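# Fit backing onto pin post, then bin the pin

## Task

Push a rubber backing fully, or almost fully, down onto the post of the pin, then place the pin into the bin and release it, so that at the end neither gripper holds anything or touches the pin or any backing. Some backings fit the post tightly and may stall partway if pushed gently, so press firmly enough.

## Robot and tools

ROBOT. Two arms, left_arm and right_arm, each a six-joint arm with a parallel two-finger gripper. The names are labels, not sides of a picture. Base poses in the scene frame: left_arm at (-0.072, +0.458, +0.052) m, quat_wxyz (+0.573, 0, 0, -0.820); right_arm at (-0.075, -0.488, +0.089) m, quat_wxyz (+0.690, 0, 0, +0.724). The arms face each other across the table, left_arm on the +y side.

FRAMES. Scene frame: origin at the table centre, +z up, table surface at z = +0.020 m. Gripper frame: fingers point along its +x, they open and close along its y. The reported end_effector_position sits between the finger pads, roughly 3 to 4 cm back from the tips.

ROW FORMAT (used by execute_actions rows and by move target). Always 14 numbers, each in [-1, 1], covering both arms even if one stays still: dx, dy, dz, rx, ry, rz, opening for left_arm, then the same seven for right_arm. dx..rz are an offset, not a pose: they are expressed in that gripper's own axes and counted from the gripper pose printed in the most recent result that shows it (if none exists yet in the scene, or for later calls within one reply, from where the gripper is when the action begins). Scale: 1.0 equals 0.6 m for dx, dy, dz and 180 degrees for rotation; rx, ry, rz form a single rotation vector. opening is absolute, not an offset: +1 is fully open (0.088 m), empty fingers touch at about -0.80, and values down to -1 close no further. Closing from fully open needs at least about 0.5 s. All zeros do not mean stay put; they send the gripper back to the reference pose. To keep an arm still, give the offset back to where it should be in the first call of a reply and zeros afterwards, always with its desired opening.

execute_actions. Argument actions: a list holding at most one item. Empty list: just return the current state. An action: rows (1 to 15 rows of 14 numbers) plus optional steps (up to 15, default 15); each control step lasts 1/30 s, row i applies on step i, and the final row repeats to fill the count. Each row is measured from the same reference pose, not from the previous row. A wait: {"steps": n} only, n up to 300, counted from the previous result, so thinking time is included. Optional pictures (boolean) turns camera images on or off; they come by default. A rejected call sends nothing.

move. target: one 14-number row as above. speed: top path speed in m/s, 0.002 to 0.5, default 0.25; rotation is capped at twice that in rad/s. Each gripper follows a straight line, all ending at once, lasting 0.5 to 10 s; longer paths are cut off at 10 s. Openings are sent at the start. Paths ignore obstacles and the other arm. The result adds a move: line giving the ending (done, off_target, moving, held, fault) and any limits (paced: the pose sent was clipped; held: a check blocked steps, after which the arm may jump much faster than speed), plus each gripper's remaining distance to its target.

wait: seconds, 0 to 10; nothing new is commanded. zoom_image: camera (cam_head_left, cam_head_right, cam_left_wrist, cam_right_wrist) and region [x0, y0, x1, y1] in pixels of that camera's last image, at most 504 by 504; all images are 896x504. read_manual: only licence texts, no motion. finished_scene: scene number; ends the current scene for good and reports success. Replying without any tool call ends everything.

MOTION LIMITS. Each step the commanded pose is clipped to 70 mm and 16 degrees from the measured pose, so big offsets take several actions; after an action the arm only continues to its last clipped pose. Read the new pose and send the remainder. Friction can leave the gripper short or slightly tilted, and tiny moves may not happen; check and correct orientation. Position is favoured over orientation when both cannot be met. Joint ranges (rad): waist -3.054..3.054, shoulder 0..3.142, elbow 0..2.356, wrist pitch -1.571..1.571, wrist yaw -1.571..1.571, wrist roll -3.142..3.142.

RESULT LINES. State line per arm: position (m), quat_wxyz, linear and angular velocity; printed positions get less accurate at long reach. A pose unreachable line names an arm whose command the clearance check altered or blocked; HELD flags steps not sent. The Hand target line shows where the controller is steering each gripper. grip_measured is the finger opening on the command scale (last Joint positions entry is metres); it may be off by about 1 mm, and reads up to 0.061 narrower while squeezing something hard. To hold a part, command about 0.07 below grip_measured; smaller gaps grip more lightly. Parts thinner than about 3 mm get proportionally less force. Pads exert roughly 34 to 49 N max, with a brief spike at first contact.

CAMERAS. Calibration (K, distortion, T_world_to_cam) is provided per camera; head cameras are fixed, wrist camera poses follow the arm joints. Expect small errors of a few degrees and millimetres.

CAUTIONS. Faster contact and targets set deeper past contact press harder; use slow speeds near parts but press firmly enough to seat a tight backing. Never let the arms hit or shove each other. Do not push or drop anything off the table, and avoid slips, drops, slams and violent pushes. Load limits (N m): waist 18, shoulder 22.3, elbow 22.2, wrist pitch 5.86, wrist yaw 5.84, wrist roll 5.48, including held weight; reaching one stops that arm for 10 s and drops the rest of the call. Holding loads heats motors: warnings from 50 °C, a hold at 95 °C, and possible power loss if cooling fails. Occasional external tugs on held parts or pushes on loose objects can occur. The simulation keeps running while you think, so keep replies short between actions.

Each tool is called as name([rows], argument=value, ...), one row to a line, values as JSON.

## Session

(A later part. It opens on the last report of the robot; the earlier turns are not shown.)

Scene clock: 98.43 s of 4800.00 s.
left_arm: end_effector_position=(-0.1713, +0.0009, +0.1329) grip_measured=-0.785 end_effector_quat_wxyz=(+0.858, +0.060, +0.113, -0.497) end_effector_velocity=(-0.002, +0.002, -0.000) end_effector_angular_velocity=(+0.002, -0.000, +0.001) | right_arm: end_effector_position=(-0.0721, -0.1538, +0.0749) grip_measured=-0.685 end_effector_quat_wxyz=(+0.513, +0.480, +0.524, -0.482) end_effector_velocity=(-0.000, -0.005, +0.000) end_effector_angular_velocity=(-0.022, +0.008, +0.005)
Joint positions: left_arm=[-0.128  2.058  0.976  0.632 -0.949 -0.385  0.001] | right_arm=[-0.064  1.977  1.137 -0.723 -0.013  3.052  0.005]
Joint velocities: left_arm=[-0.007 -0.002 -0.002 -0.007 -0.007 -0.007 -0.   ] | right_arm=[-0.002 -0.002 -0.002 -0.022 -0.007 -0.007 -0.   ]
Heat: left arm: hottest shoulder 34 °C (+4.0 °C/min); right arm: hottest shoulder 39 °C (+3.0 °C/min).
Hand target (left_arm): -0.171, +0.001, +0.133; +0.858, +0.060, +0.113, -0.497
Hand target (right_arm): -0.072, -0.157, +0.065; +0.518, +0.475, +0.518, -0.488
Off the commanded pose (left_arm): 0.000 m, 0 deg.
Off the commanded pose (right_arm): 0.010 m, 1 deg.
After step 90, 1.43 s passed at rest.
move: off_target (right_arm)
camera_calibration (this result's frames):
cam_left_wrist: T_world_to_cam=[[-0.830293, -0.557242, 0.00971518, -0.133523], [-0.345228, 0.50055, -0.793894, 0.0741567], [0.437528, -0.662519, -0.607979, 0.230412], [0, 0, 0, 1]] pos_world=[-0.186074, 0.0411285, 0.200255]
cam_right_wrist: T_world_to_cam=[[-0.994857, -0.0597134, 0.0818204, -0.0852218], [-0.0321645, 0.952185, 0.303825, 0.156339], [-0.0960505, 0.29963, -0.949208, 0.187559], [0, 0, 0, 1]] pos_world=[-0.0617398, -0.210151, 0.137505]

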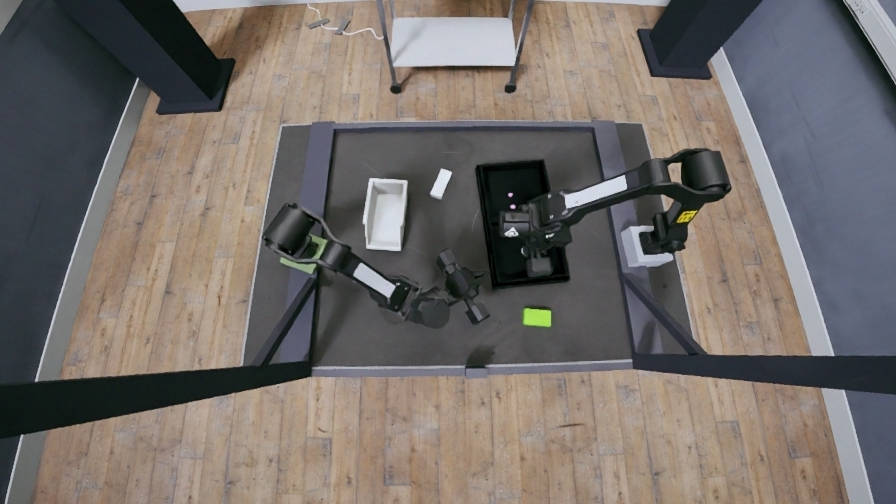

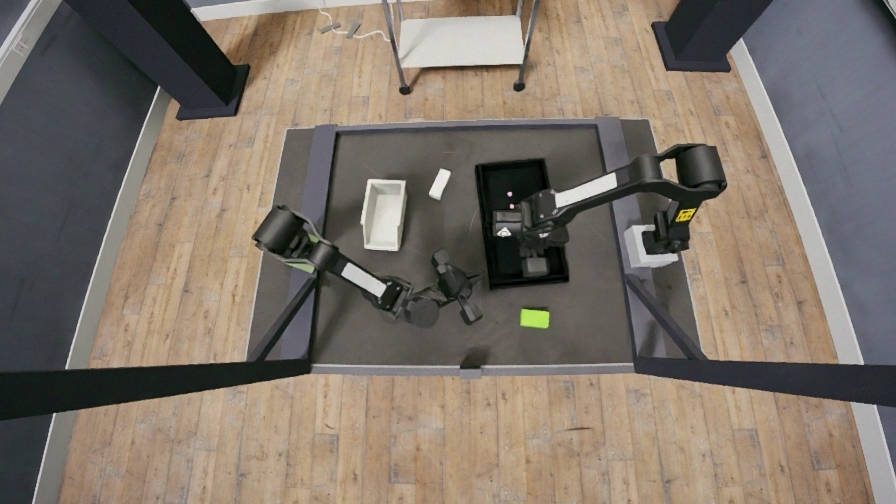

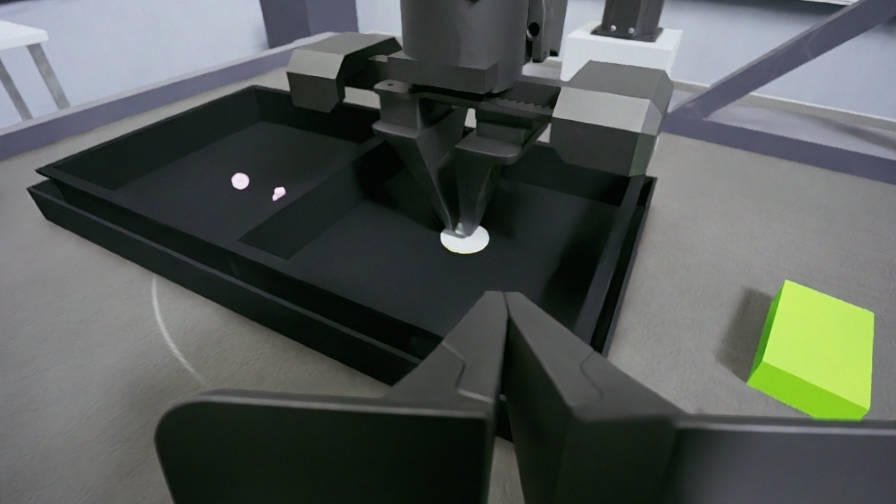

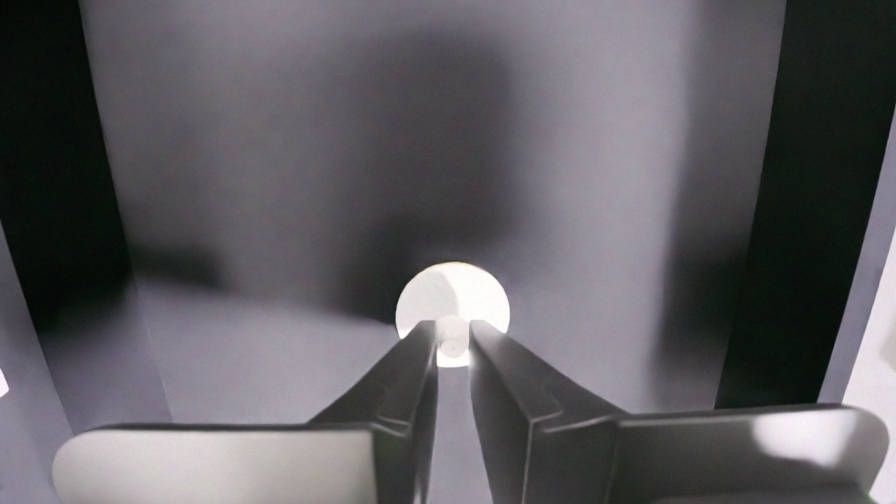

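move(target=[0,0,0,0,0,0,-0.8,-0.013,0,0,0,0.004,0,-0.78], speed=0.012)

zoom_image(camera="cam_left_wrist", region=[425,180,505,260])

zoom_image(camera="cam_right_wrist", region=[390,255,510,375])

Scene clock: 104.53 s of 4800.00 s.
left_arm: end_effector_position=(-0.1713, +0.0009, +0.1329) grip_measured=-0.785 end_effector_quat_wxyz=(+0.858, +0.060, +0.113, -0.497) end_effector_velocity=(-0.000, +0.001, +0.002) end_effector_angular_velocity=(-0.011, +0.007, +0.006) | right_arm: end_effector_position=(-0.0721, -0.1540, +0.0795) grip_measured=-0.685 end_effector_quat_wxyz=(+0.511, +0.482, +0.525, -0.480) end_effector_velocity=(-0.000, -0.007, -0.001) end_effector_angular_velocity=(-0.027, +0.008, +0.005)
Joint positions: left_arm=[-0.128  2.058  0.976  0.632 -0.949 -0.385  0.001] | right_arm=[-0.064  1.962  1.137 -0.731 -0.013  3.052  0.005]
Joint velocities: left_arm=[-0.002 -0.002 -0.002  0.007 -0.007 -0.007 -0.   ] | right_arm=[-0.002 -0.002 -0.007 -0.022 -0.007 -0.007 -0.   ]
Heat: left arm: hottest shoulder 34 °C (+4.0 °C/min); right arm: hottest shoulder 38 °C (+2.0 °C/min).
Hand target (left_arm): -0.171, +0.001, +0.133; +0.858, +0.060, +0.113, -0.497
Hand target (right_arm): -0.072, -0.154, +0.083; +0.509, +0.484, +0.527, -0.479
Off the commanded pose (left_arm): 0.000 m, 0 deg.
Off the commanded pose (right_arm): 0.003 m, 0 deg.
After step 90, 2.23 s passed at rest.
move: done
camera_calibration (this result's frames):
cam_left_wrist: T_world_to_cam=[[-0.830293, -0.557242, 0.00971518, -0.133523], [-0.345228, 0.50055, -0.793894, 0.0741567], [0.437528, -0.662519, -0.607979, 0.230412], [0, 0, 0, 1]] pos_world=[-0.186074, 0.0411285, 0.200255]
cam_right_wrist: T_world_to_cam=[[-0.994864, -0.0602113, 0.0813592, -0.0856579], [-0.0321939, 0.950313, 0.309627, 0.15436], [-0.0959598, 0.305418, -0.947371, 0.192786], [0, 0, 0, 1]] pos_world=[-0.0617488, -0.210728, 0.141815]

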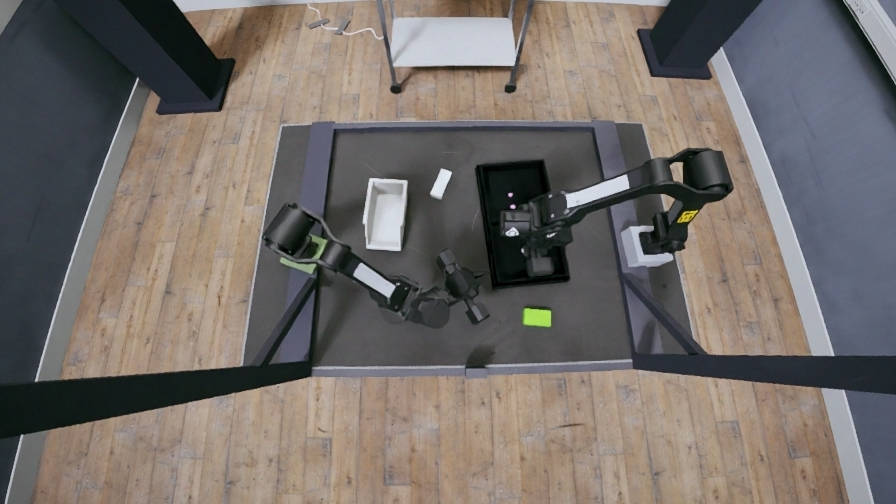

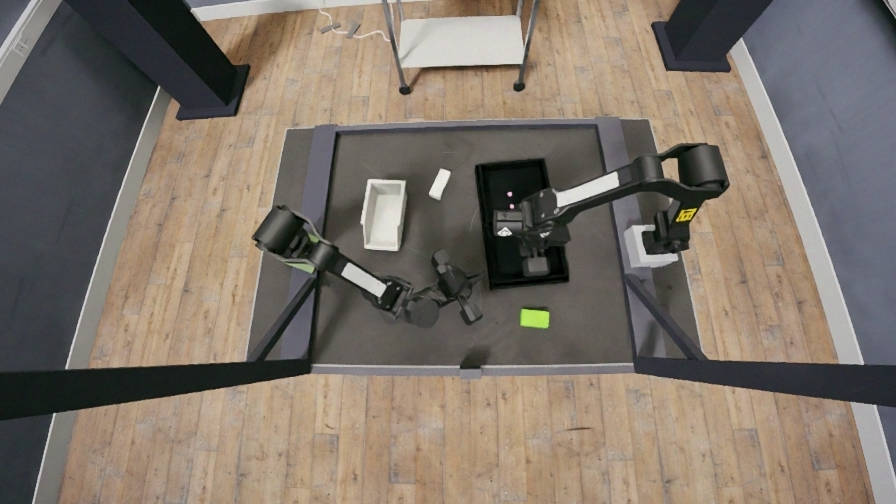

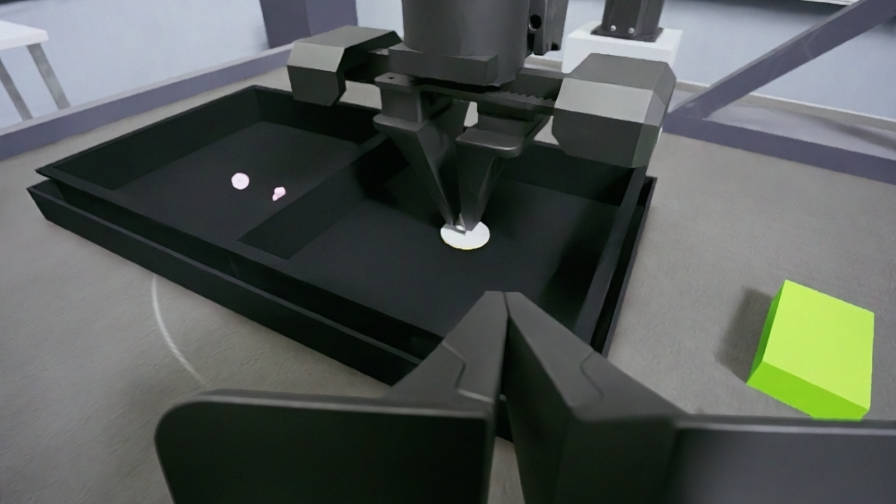

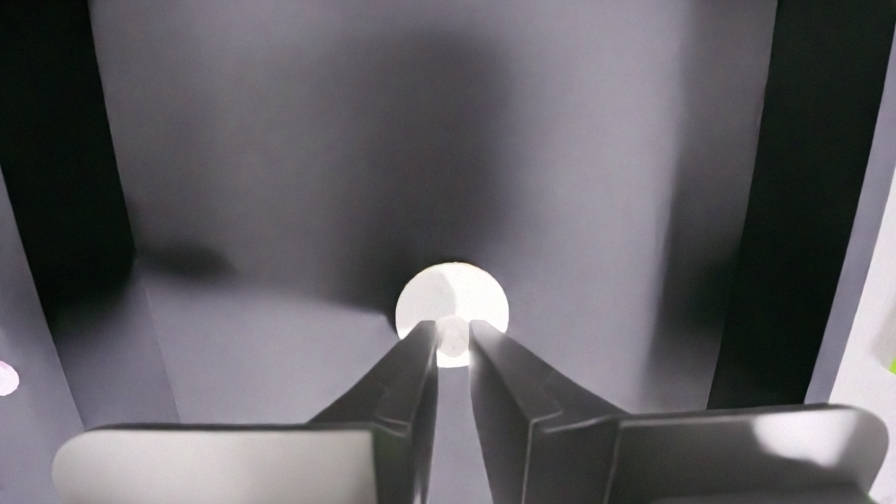

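Region (425, 180, 505, 260) of cam_left_wrist's 896x504 image, scaled by 6.300, with more detail than that image has.

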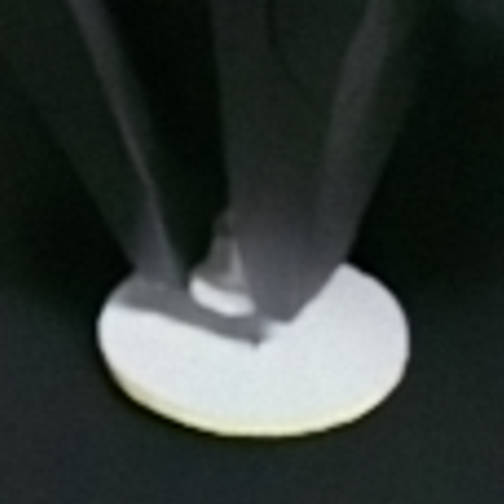

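Region (390, 255, 510, 375) of cam_right_wrist's 896x504 image, scaled by 4.200, with more detail than that image has.

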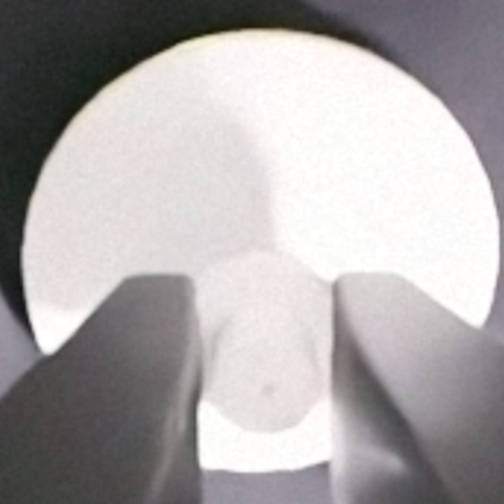

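The pin rose with the backing, so the post is in the hole. I'll press harder.

move(target=[0,0,0,0,0,0,-0.8,0.045,0,0.008,0,-0.016,0,-0.79], speed=0.015)

zoom_image(camera="cam_left_wrist", region=[425,180,505,260])

Scene clock: 109.80 s of 4800.00 s.
left_arm: end_effector_position=(-0.1713, +0.0009, +0.1329) grip_measured=-0.785 end_effector_quat_wxyz=(+0.858, +0.060, +0.113, -0.497) end_effector_velocity=(-0.001, +0.002, +0.002) end_effector_angular_velocity=(-0.006, -0.003, +0.014) | right_arm: end_effector_position=(-0.0716, -0.1507, +0.0676) grip_measured=-0.685 end_effector_quat_wxyz=(+0.513, +0.482, +0.523, -0.481) end_effector_velocity=(-0.000, -0.005, +0.000) end_effector_angular_velocity=(-0.022, +0.007, +0.020)
Joint positions: left_arm=[-0.128  2.058  0.976  0.632 -0.949 -0.385  0.001] | right_arm=[-0.064  2.002  1.14  -0.699 -0.01   3.052  0.005]
Joint velocities: left_arm=[-0.007 -0.002  0.002 -0.007 -0.022 -0.007 -0.   ] | right_arm=[-0.002 -0.002 -0.002 -0.022 -0.007 -0.022  0.   ]
Heat: left arm: hottest shoulder 34 °C (+4.1 °C/min); right arm: hottest shoulder 39 °C (+2.0 °C/min).
Hand target (left_arm): -0.171, +0.001, +0.133; +0.858, +0.060, +0.113, -0.497
Hand target (right_arm): -0.072, -0.159, +0.053; +0.524, +0.470, +0.512, -0.492
Off the commanded pose (left_arm): 0.000 m, 0 deg.
Off the commanded pose (right_arm): 0.017 m, 3 deg.
After step 90, 0.07 s passed at rest.
move: off_target (right_arm)
camera_calibration (this result's frames):
cam_left_wrist: T_world_to_cam=[[-0.830293, -0.557242, 0.00971518, -0.133523], [-0.345228, 0.50055, -0.793894, 0.0741567], [0.437528, -0.662519, -0.607979, 0.230412], [0, 0, 0, 1]] pos_world=[-0.186074, 0.0411285, 0.200255]
cam_right_wrist: T_world_to_cam=[[-0.995105, -0.0597729, 0.078701, -0.0837506], [-0.0330712, 0.951852, 0.304769, 0.155419], [-0.0931286, 0.300674, -0.949169, 0.18013], [0, 0, 0, 1]] pos_world=[-0.0614255, -0.207102, 0.130198]

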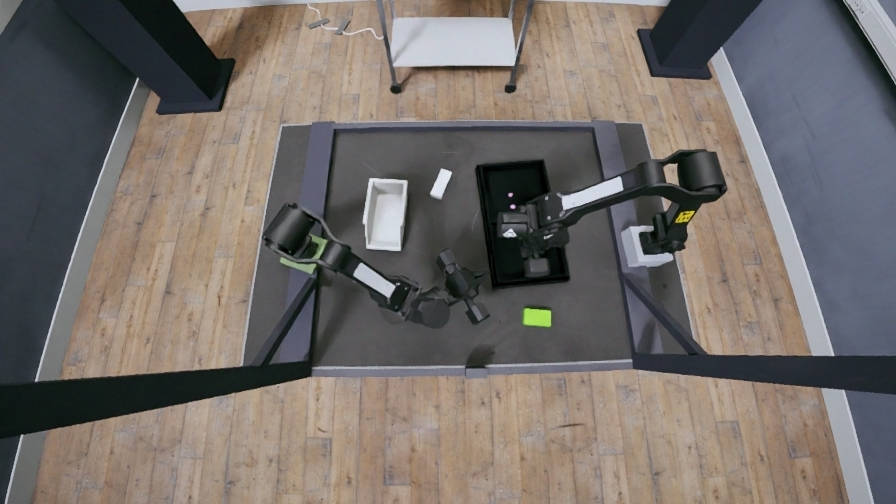

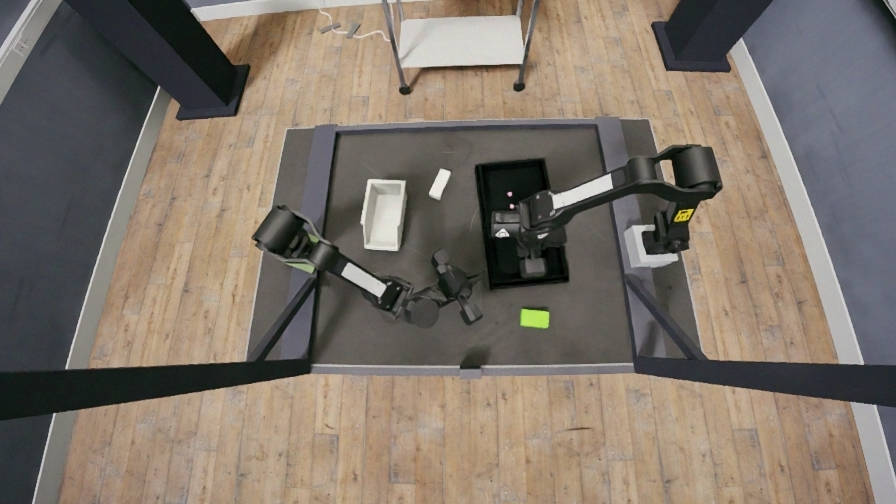

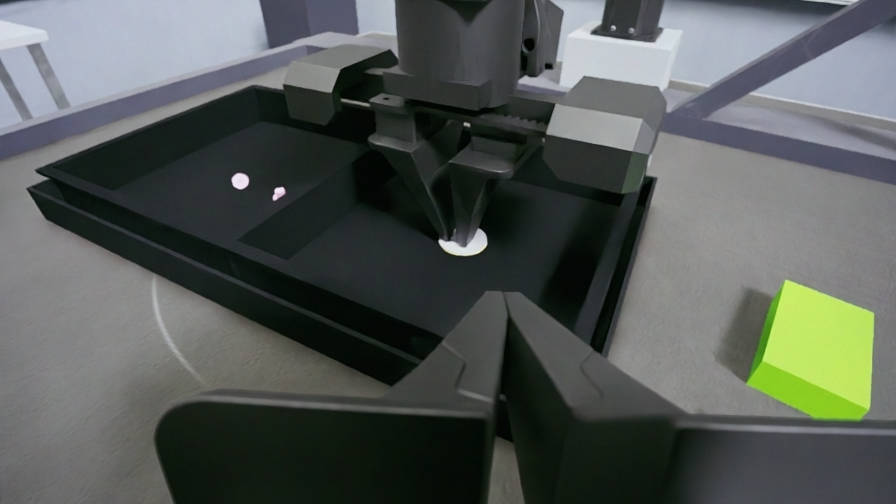

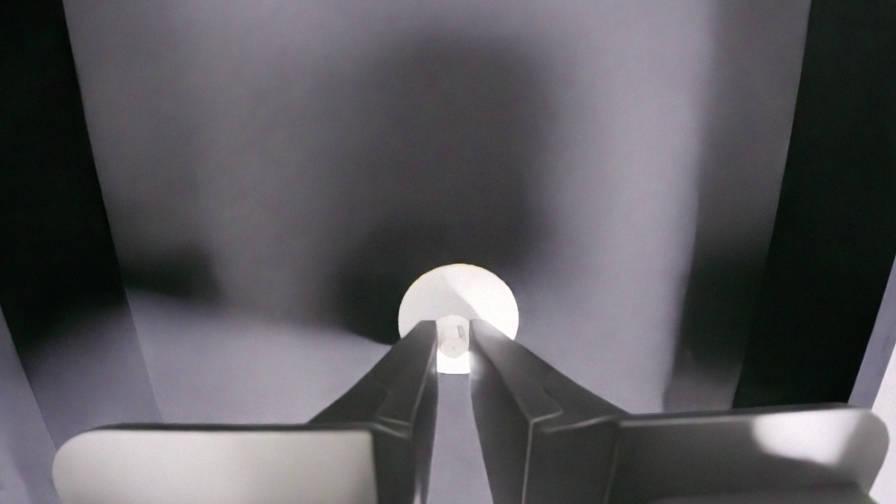

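Region (425, 180, 505, 260) of cam_left_wrist's 896x504 image, scaled by 6.300, with more detail than that image has.

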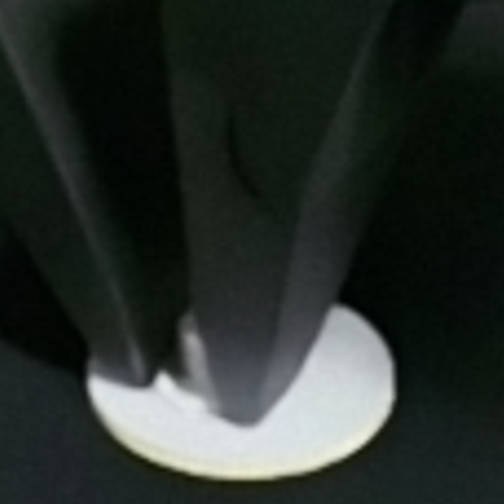

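move(target=[0,0,0,0,0,0,-0.8,-0.04,0,0,0,0.004,0,-0.79], speed=0.03)

zoom_image(camera="cam_left_wrist", region=[420,170,510,260])

zoom_image(camera="cam_right_wrist", region=[385,245,525,385])

Scene clock: 117.00 s of 4800.00 s.
left_arm: end_effector_position=(-0.1713, +0.0009, +0.1329) grip_measured=-0.785 end_effector_quat_wxyz=(+0.858, +0.060, +0.113, -0.497) end_effector_velocity=(-0.003, +0.000, +0.003) end_effector_angular_velocity=(-0.009, -0.003, -0.003) | right_arm: end_effector_position=(-0.0716, -0.1538, +0.0866) grip_measured=-0.685 end_effector_quat_wxyz=(+0.513, +0.481, +0.523, -0.481) end_effector_velocity=(-0.000, -0.005, +0.000) end_effector_angular_velocity=(-0.022, +0.007, +0.020)
Joint positions: left_arm=[-0.128  2.058  0.976  0.632 -0.949 -0.385  0.001] | right_arm=[-0.064  1.952  1.157 -0.767 -0.01   3.052  0.005]
Joint velocities: left_arm=[-0.007 -0.002  0.002  0.007 -0.007  0.007 -0.   ] | right_arm=[-0.002 -0.002 -0.002 -0.022 -0.007 -0.022  0.   ]
Heat: left arm: hottest shoulder 35 °C (+5.1 °C/min); right arm: hottest shoulder 38 °C (-1.0 °C/min).
Hand target (left_arm): -0.171, +0.001, +0.133; +0.858, +0.060, +0.113, -0.497
Hand target (right_arm): -0.071, -0.151, +0.092; +0.510, +0.485, +0.526, -0.478
Off the commanded pose (left_arm): 0.000 m, 0 deg.
Off the commanded pose (right_arm): 0.006 m, 1 deg.
After step 90, 3.10 s passed at rest.
move: done
camera_calibration (this result's frames):
cam_left_wrist: T_world_to_cam=[[-0.830293, -0.557242, 0.00971518, -0.133523], [-0.345228, 0.50055, -0.793894, 0.0741567], [0.437528, -0.662519, -0.607979, 0.230412], [0, 0, 0, 1]] pos_world=[-0.186074, 0.0411285, 0.200255]
cam_right_wrist: T_world_to_cam=[[-0.995103, -0.0596527, 0.0788159, -0.0854739], [-0.0330639, 0.952316, 0.303317, 0.152793], [-0.0931513, 0.299225, -0.949625, 0.198928], [0, 0, 0, 1]] pos_world=[-0.061473, -0.21013, 0.149299]

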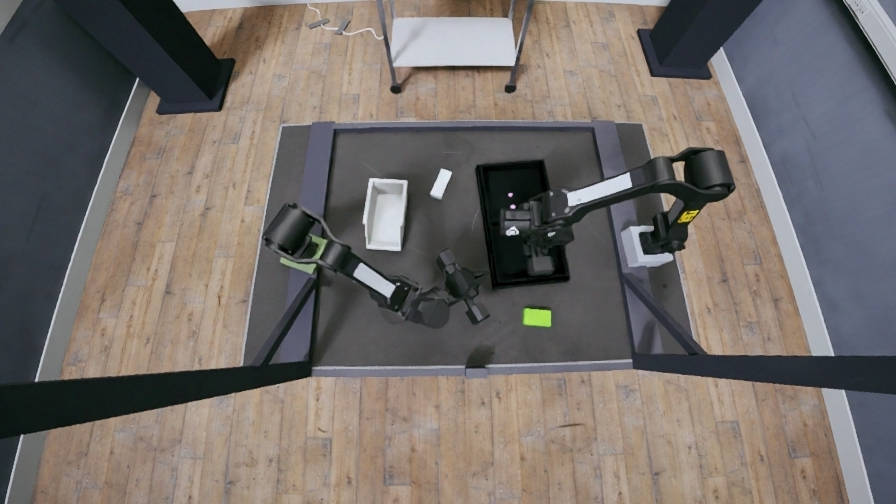

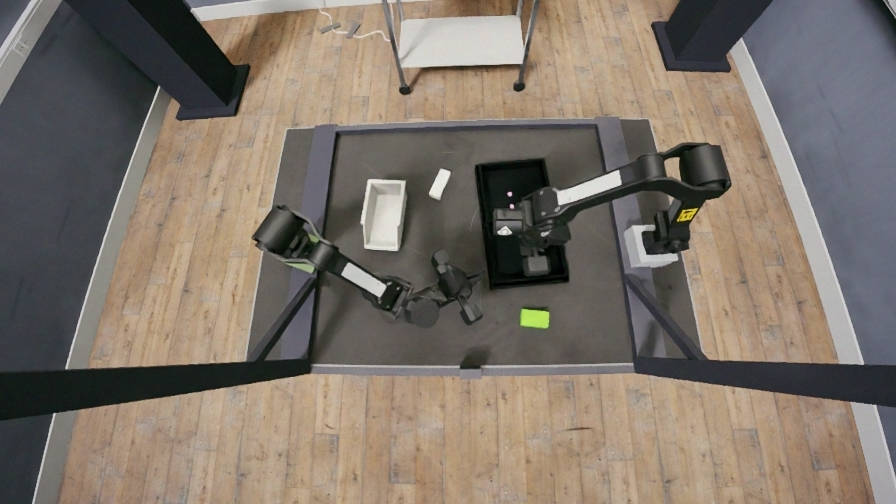

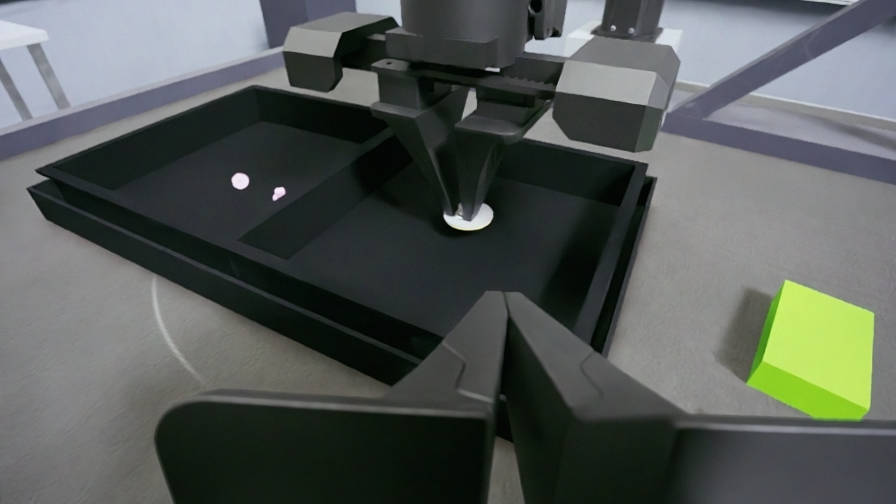

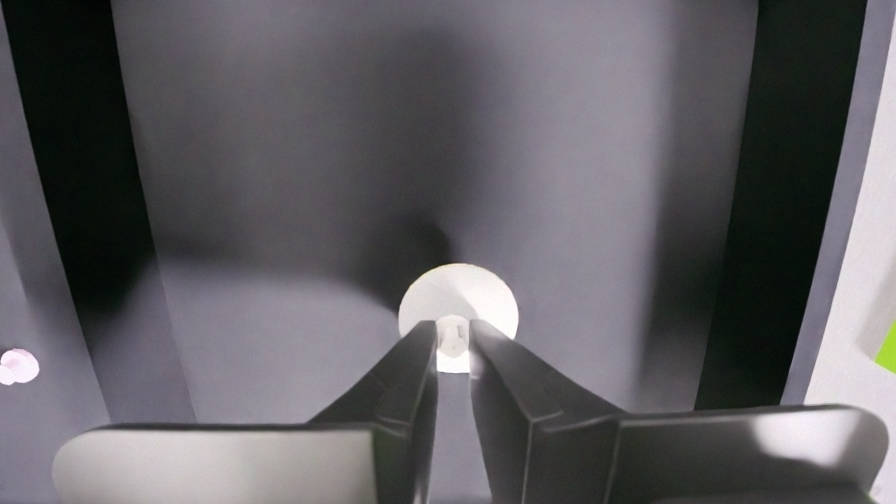

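Region (420, 170, 510, 260) of cam_left_wrist's 896x504 image, scaled by 5.600, with more detail than that image has.

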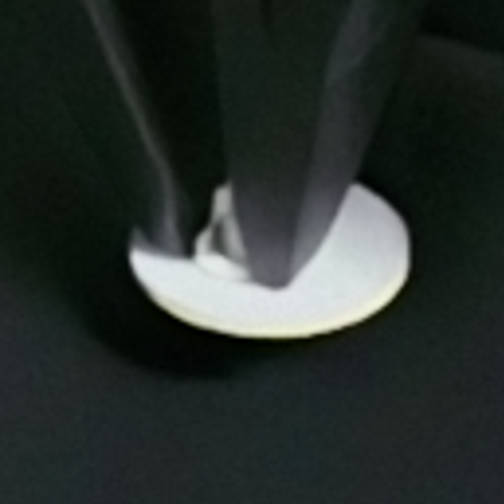

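Region (385, 245, 525, 385) of cam_right_wrist's 896x504 image, scaled by 3.600, with more detail than that image has.

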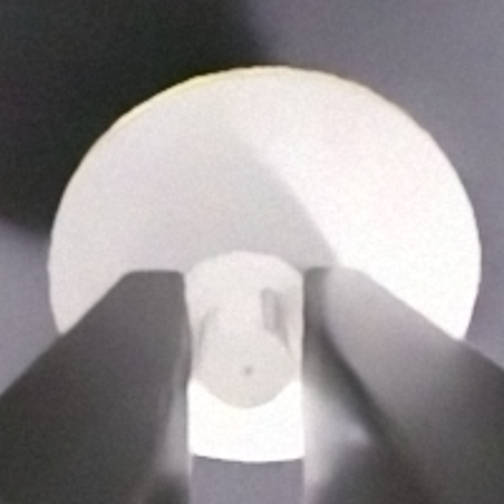

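move(target=[-0.245,0.28,0.06,0.142,0.406,-0.109,-0.35,-0.07,0,0,0,0,0,-0.79])

move(target=[0,0,0,0,0,0,-0.35,0,0.02,-0.265,0,0,0,-0.79])

move(target=[0,0,0,0,0,0,-0.35,0.08,0,0,0,0,0,-0.79], speed=0.06)

Scene clock: 127.97 s of 4800.00 s.
left_arm: end_effector_position=(-0.0899, +0.2034, +0.2014) grip_measured=-0.352 end_effector_quat_wxyz=(+0.501, +0.498, +0.498, -0.502) end_effector_velocity=(+0.000, +0.008, +0.001) end_effector_angular_velocity=(+0.032, +0.005, -0.034) | right_arm: end_effector_position=(-0.0717, -0.1569, +0.1235) grip_measured=-0.685 end_effector_quat_wxyz=(+0.517, +0.477, +0.519, -0.485) end_effector_velocity=(-0.000, -0.006, -0.001) end_effector_angular_velocity=(-0.027, +0.008, +0.019)
Joint positions: left_arm=[ 0.28   1.501  1.264 -1.327 -0.    -0.071  0.022] | right_arm=[-0.064  1.887  1.231 -0.921 -0.01   3.052  0.005]
Joint velocities: left_arm=[ 0.002 -0.002  0.002 -0.037  0.007  0.037 -0.   ] | right_arm=[-0.002  0.002 -0.002 -0.022 -0.007 -0.022  0.   ]
Heat: left arm: hottest shoulder 35 °C (+5.0 °C/min); right arm: hottest shoulder 40 °C (-2.0 °C/min).
Hand target (left_arm): -0.090, +0.201, +0.203; +0.500, +0.499, +0.498, -0.503
Hand target (right_arm): -0.071, -0.154, +0.128; +0.514, +0.481, +0.523, -0.481
Off the commanded pose (left_arm): 0.004 m, 0 deg.
Off the commanded pose (right_arm): 0.006 m, 1 deg.
After step 90, 4.67 s passed at rest.
move: done
camera_calibration (this result's frames):
cam_left_wrist: T_world_to_cam=[[-0.997612, -0.0168248, -0.0669917, -0.0632772], [-0.0410305, 0.924566, 0.378806, -0.239875], [0.0555649, 0.38065, -0.923048, 0.187566], [0, 0, 0, 1]] pos_world=[-0.0833903, 0.149319, 0.25976]
cam_right_wrist: T_world_to_cam=[[-0.995084, -0.0584415, 0.0799549, -0.0885684], [-0.0329931, 0.956833, 0.28876, 0.147088], [-0.0933791, 0.284703, -0.954057, 0.233169], [0, 0, 0, 1]] pos_world=[-0.061507, -0.212299, 0.187064]

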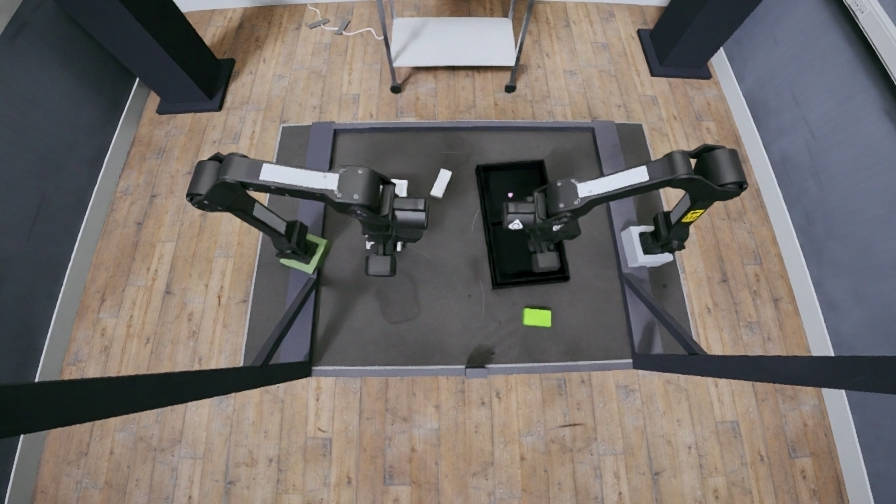

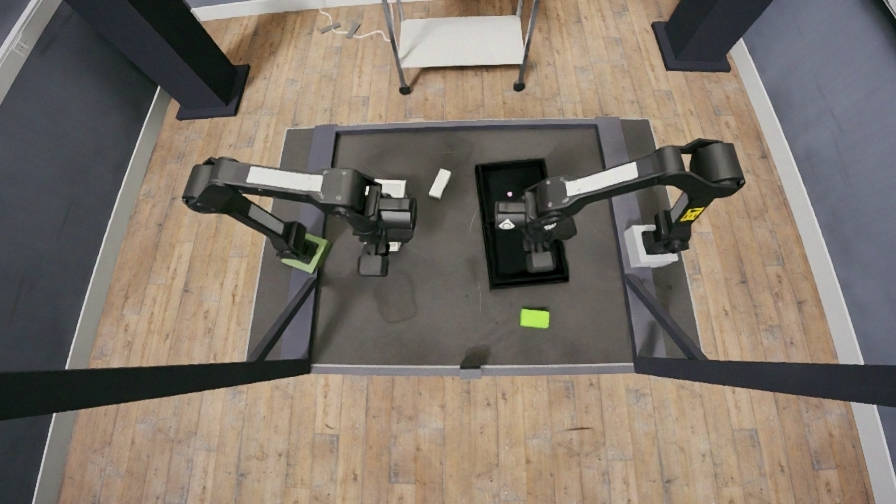

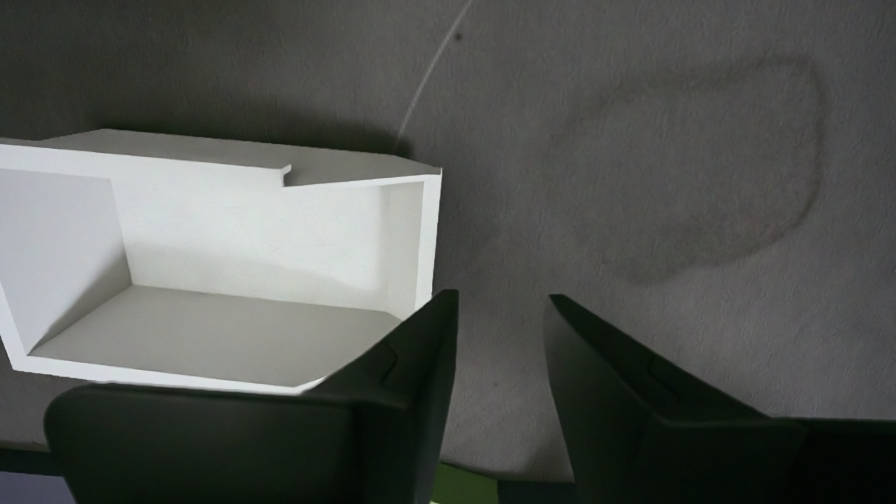

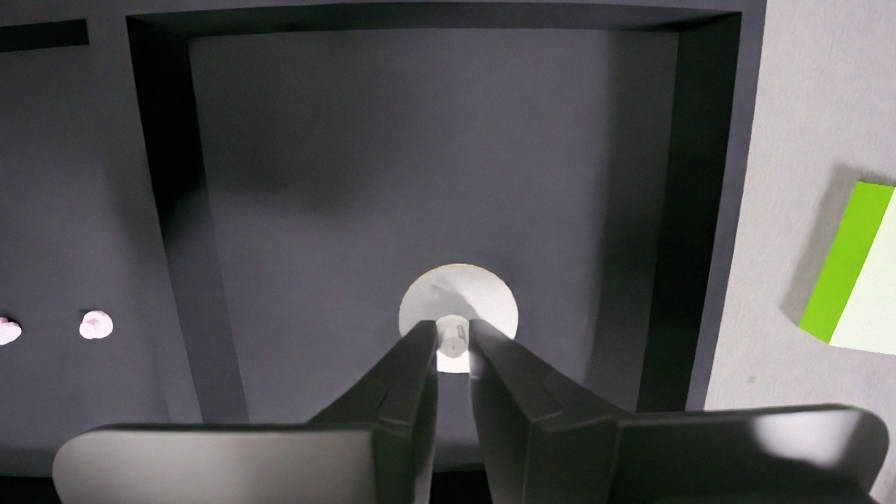

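Scene clock: 129.27 s of 4800.00 s.
left_arm: end_effector_position=(-0.0899, +0.2034, +0.2014) grip_measured=-0.352 end_effector_quat_wxyz=(+0.501, +0.499, +0.498, -0.502) end_effector_velocity=(+0.000, -0.003, +0.004) end_effector_angular_velocity=(-0.022, -0.006, +0.005) | right_arm: end_effector_position=(-0.0692, +0.0024, +0.1304) grip_measured=-0.685 end_effector_quat_wxyz=(+0.513, +0.482, +0.523, -0.481) end_effector_velocity=(+0.000, -0.000, +0.002) end_effector_angular_velocity=(-0.031, +0.008, +0.020)
Joint positions: left_arm=[ 0.28   1.501  1.264 -1.327 -0.    -0.071  0.022] | right_arm=[-0.064  2.53   2.306 -1.337 -0.01   3.052  0.005]
Joint velocities: left_arm=[-0.002 -0.007  0.007  0.007 -0.007 -0.007  0.   ] | right_arm=[-0.002  0.046  0.095 -0.081 -0.007 -0.022 -0.   ]
Heat: left arm: hottest shoulder 35 °C (+4.1 °C/min); right arm: hottest shoulder 40 °C (-1.0 °C/min).
Hand target (left_arm): -0.090, +0.203, +0.201; +0.501, +0.499, +0.498, -0.502
Hand target (right_arm): -0.070, +0.002, +0.123; +0.517, +0.477, +0.519, -0.485
Off the commanded pose (left_arm): 0.000 m, 0 deg.
Off the commanded pose (right_arm): 0.008 m, 1 deg.
move: done
camera_calibration (this result's frames):
cam_left_wrist: T_world_to_cam=[[-0.997618, -0.0164443, -0.0669941, -0.0633546], [-0.0406787, 0.924582, 0.378806, -0.239847], [0.0557124, 0.380628, -0.923048, 0.187583], [0, 0, 0, 1]] pos_world=[-0.0834111, 0.149317, 0.25976]
cam_right_wrist: T_world_to_cam=[[-0.995106, -0.0598329, 0.0786435, -0.0771469], [-0.0330749, 0.951619, 0.305494, -0.00942711], [-0.0931173, 0.301398, -0.948941, 0.193898], [0, 0, 0, 1]] pos_world=[-0.0590259, -0.0540854, 0.192945]

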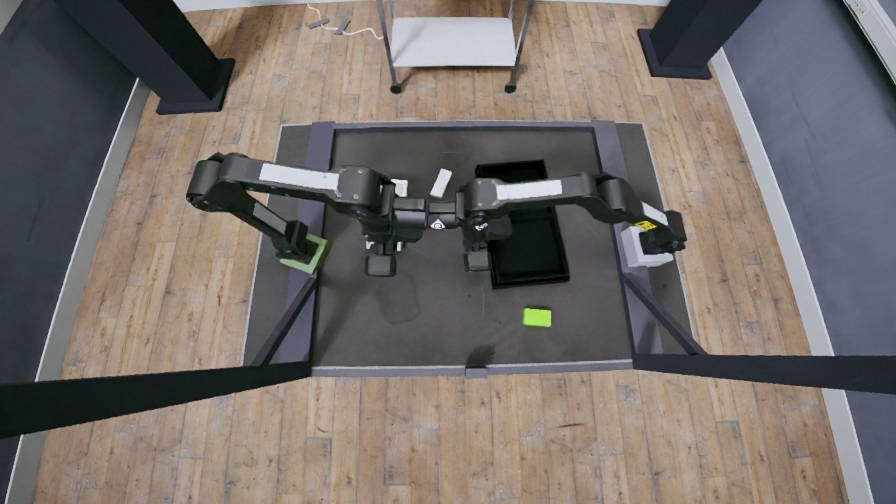

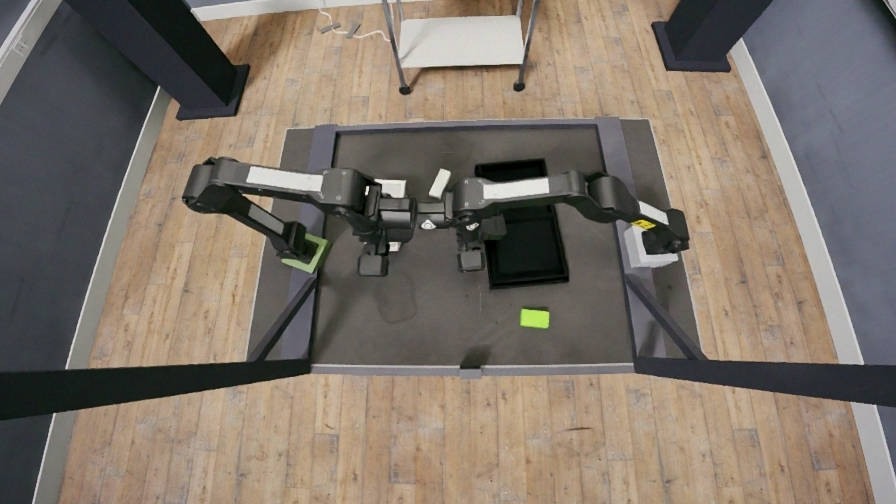

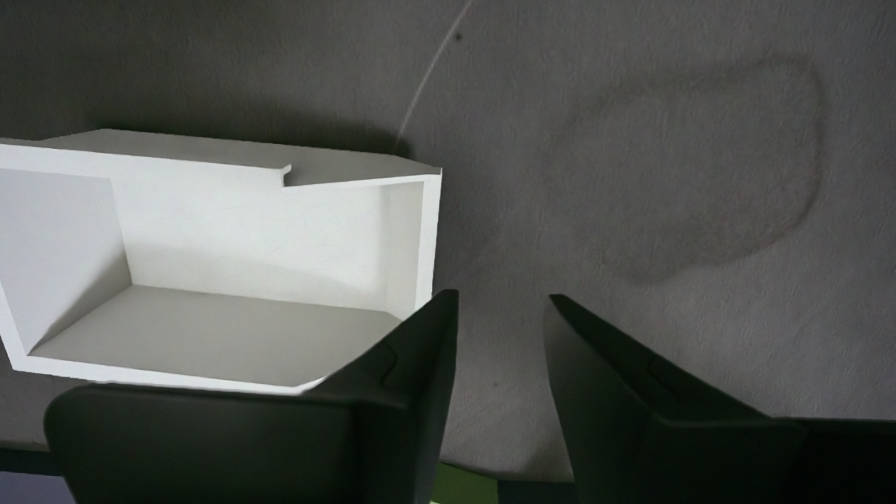

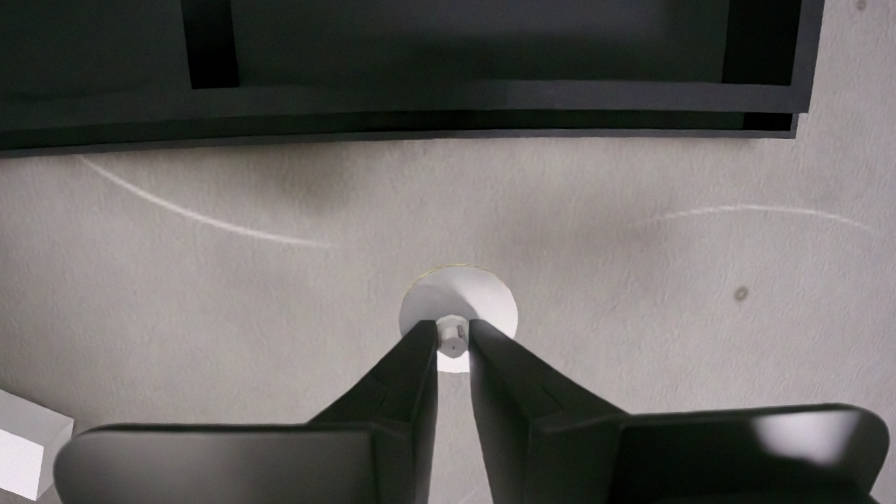

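Scene clock: 130.43 s of 4800.00 s.
left_arm: end_effector_position=(-0.0899, +0.2034, +0.2014) grip_measured=-0.352 end_effector_quat_wxyz=(+0.501, +0.499, +0.498, -0.502) end_effector_velocity=(-0.001, +0.003, +0.001) end_effector_angular_velocity=(+0.002, -0.007, +0.000) | right_arm: end_effector_position=(-0.0691, +0.0069, +0.0944) grip_measured=-0.685 end_effector_quat_wxyz=(+0.507, +0.489, +0.529, -0.474) end_effector_velocity=(+0.000, -0.003, -0.001) end_effector_angular_velocity=(-0.012, +0.007, +0.005)
Joint positions: left_arm=[ 0.28   1.501  1.264 -1.327 -0.    -0.071  0.022] | right_arm=[-0.064  2.534  2.17  -1.17  -0.01   3.052  0.005]
Joint velocities: left_arm=[-0.007 -0.007 -0.002 -0.007 -0.007 -0.007 -0.   ] | right_arm=[-0.002 -0.002 -0.007 -0.007 -0.007 -0.007 -0.   ]
Heat: left arm: hottest shoulder 34 °C (+3.0 °C/min); right arm: hottest shoulder 41 °C (+0.0 °C/min).
Hand target (left_arm): -0.090, +0.203, +0.201; +0.501, +0.499, +0.498, -0.502
Hand target (right_arm): -0.070, +0.003, +0.083; +0.513, +0.482, +0.523, -0.481
Off the commanded pose (left_arm): 0.000 m, 0 deg.
Off the commanded pose (right_arm): 0.013 m, 2 deg.
move: off_target (right_arm)
camera_calibration (this result's frames):
cam_left_wrist: T_world_to_cam=[[-0.997618, -0.0164443, -0.0669941, -0.0633546], [-0.0406787, 0.924582, 0.378806, -0.239847], [0.0557124, 0.380628, -0.923048, 0.187583], [0, 0, 0, 1]] pos_world=[-0.0834111, 0.149317, 0.25976]
cam_right_wrist: T_world_to_cam=[[-0.995138, -0.0618763, 0.0766311, -0.0737747], [-0.0332061, 0.943251, 0.330417, -0.00500393], [-0.0927273, 0.326266, -0.940719, 0.157463], [0, 0, 0, 1]] pos_world=[-0.058981, -0.0512198, 0.155436]

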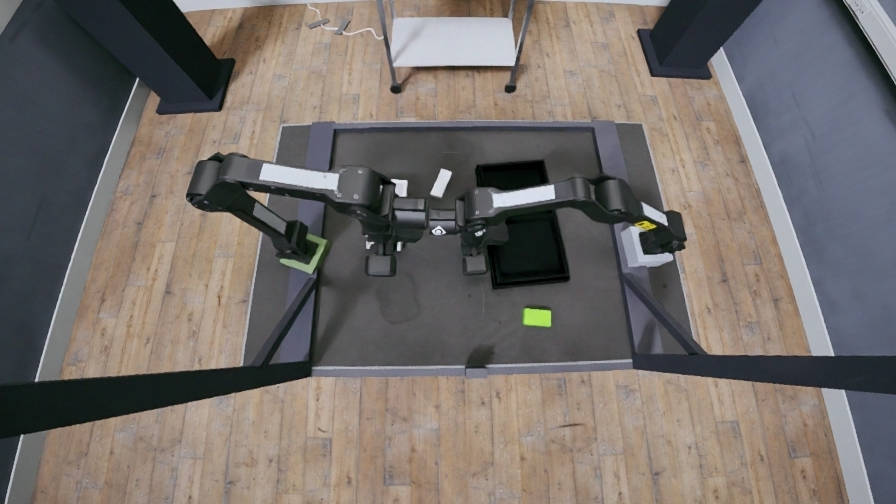

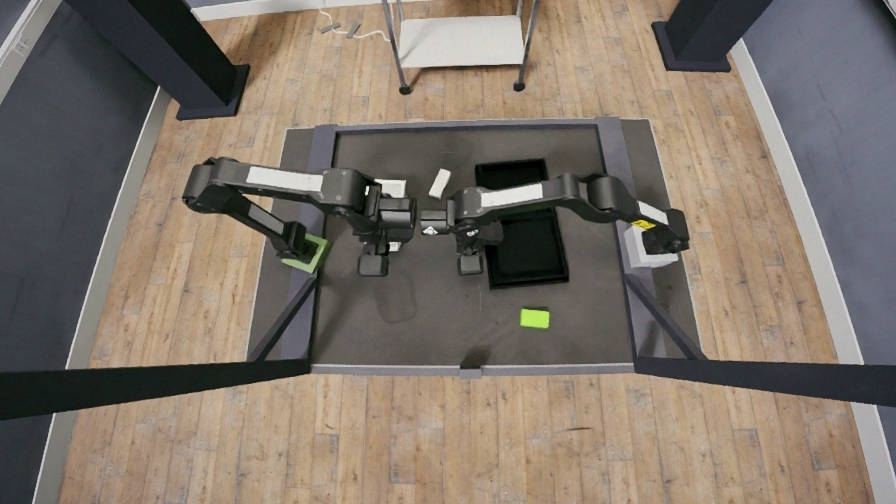

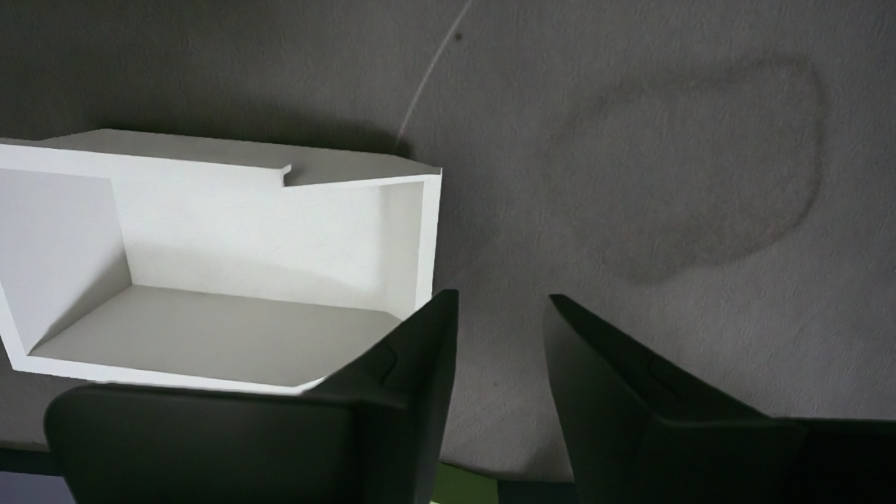

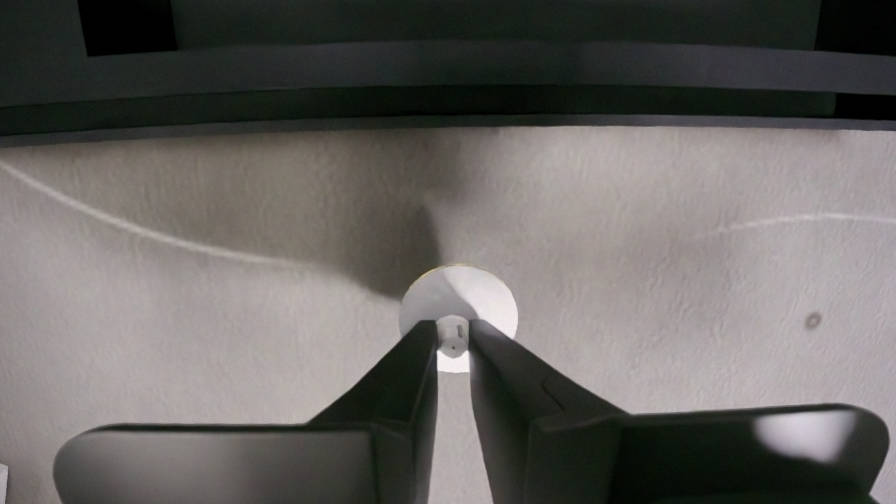

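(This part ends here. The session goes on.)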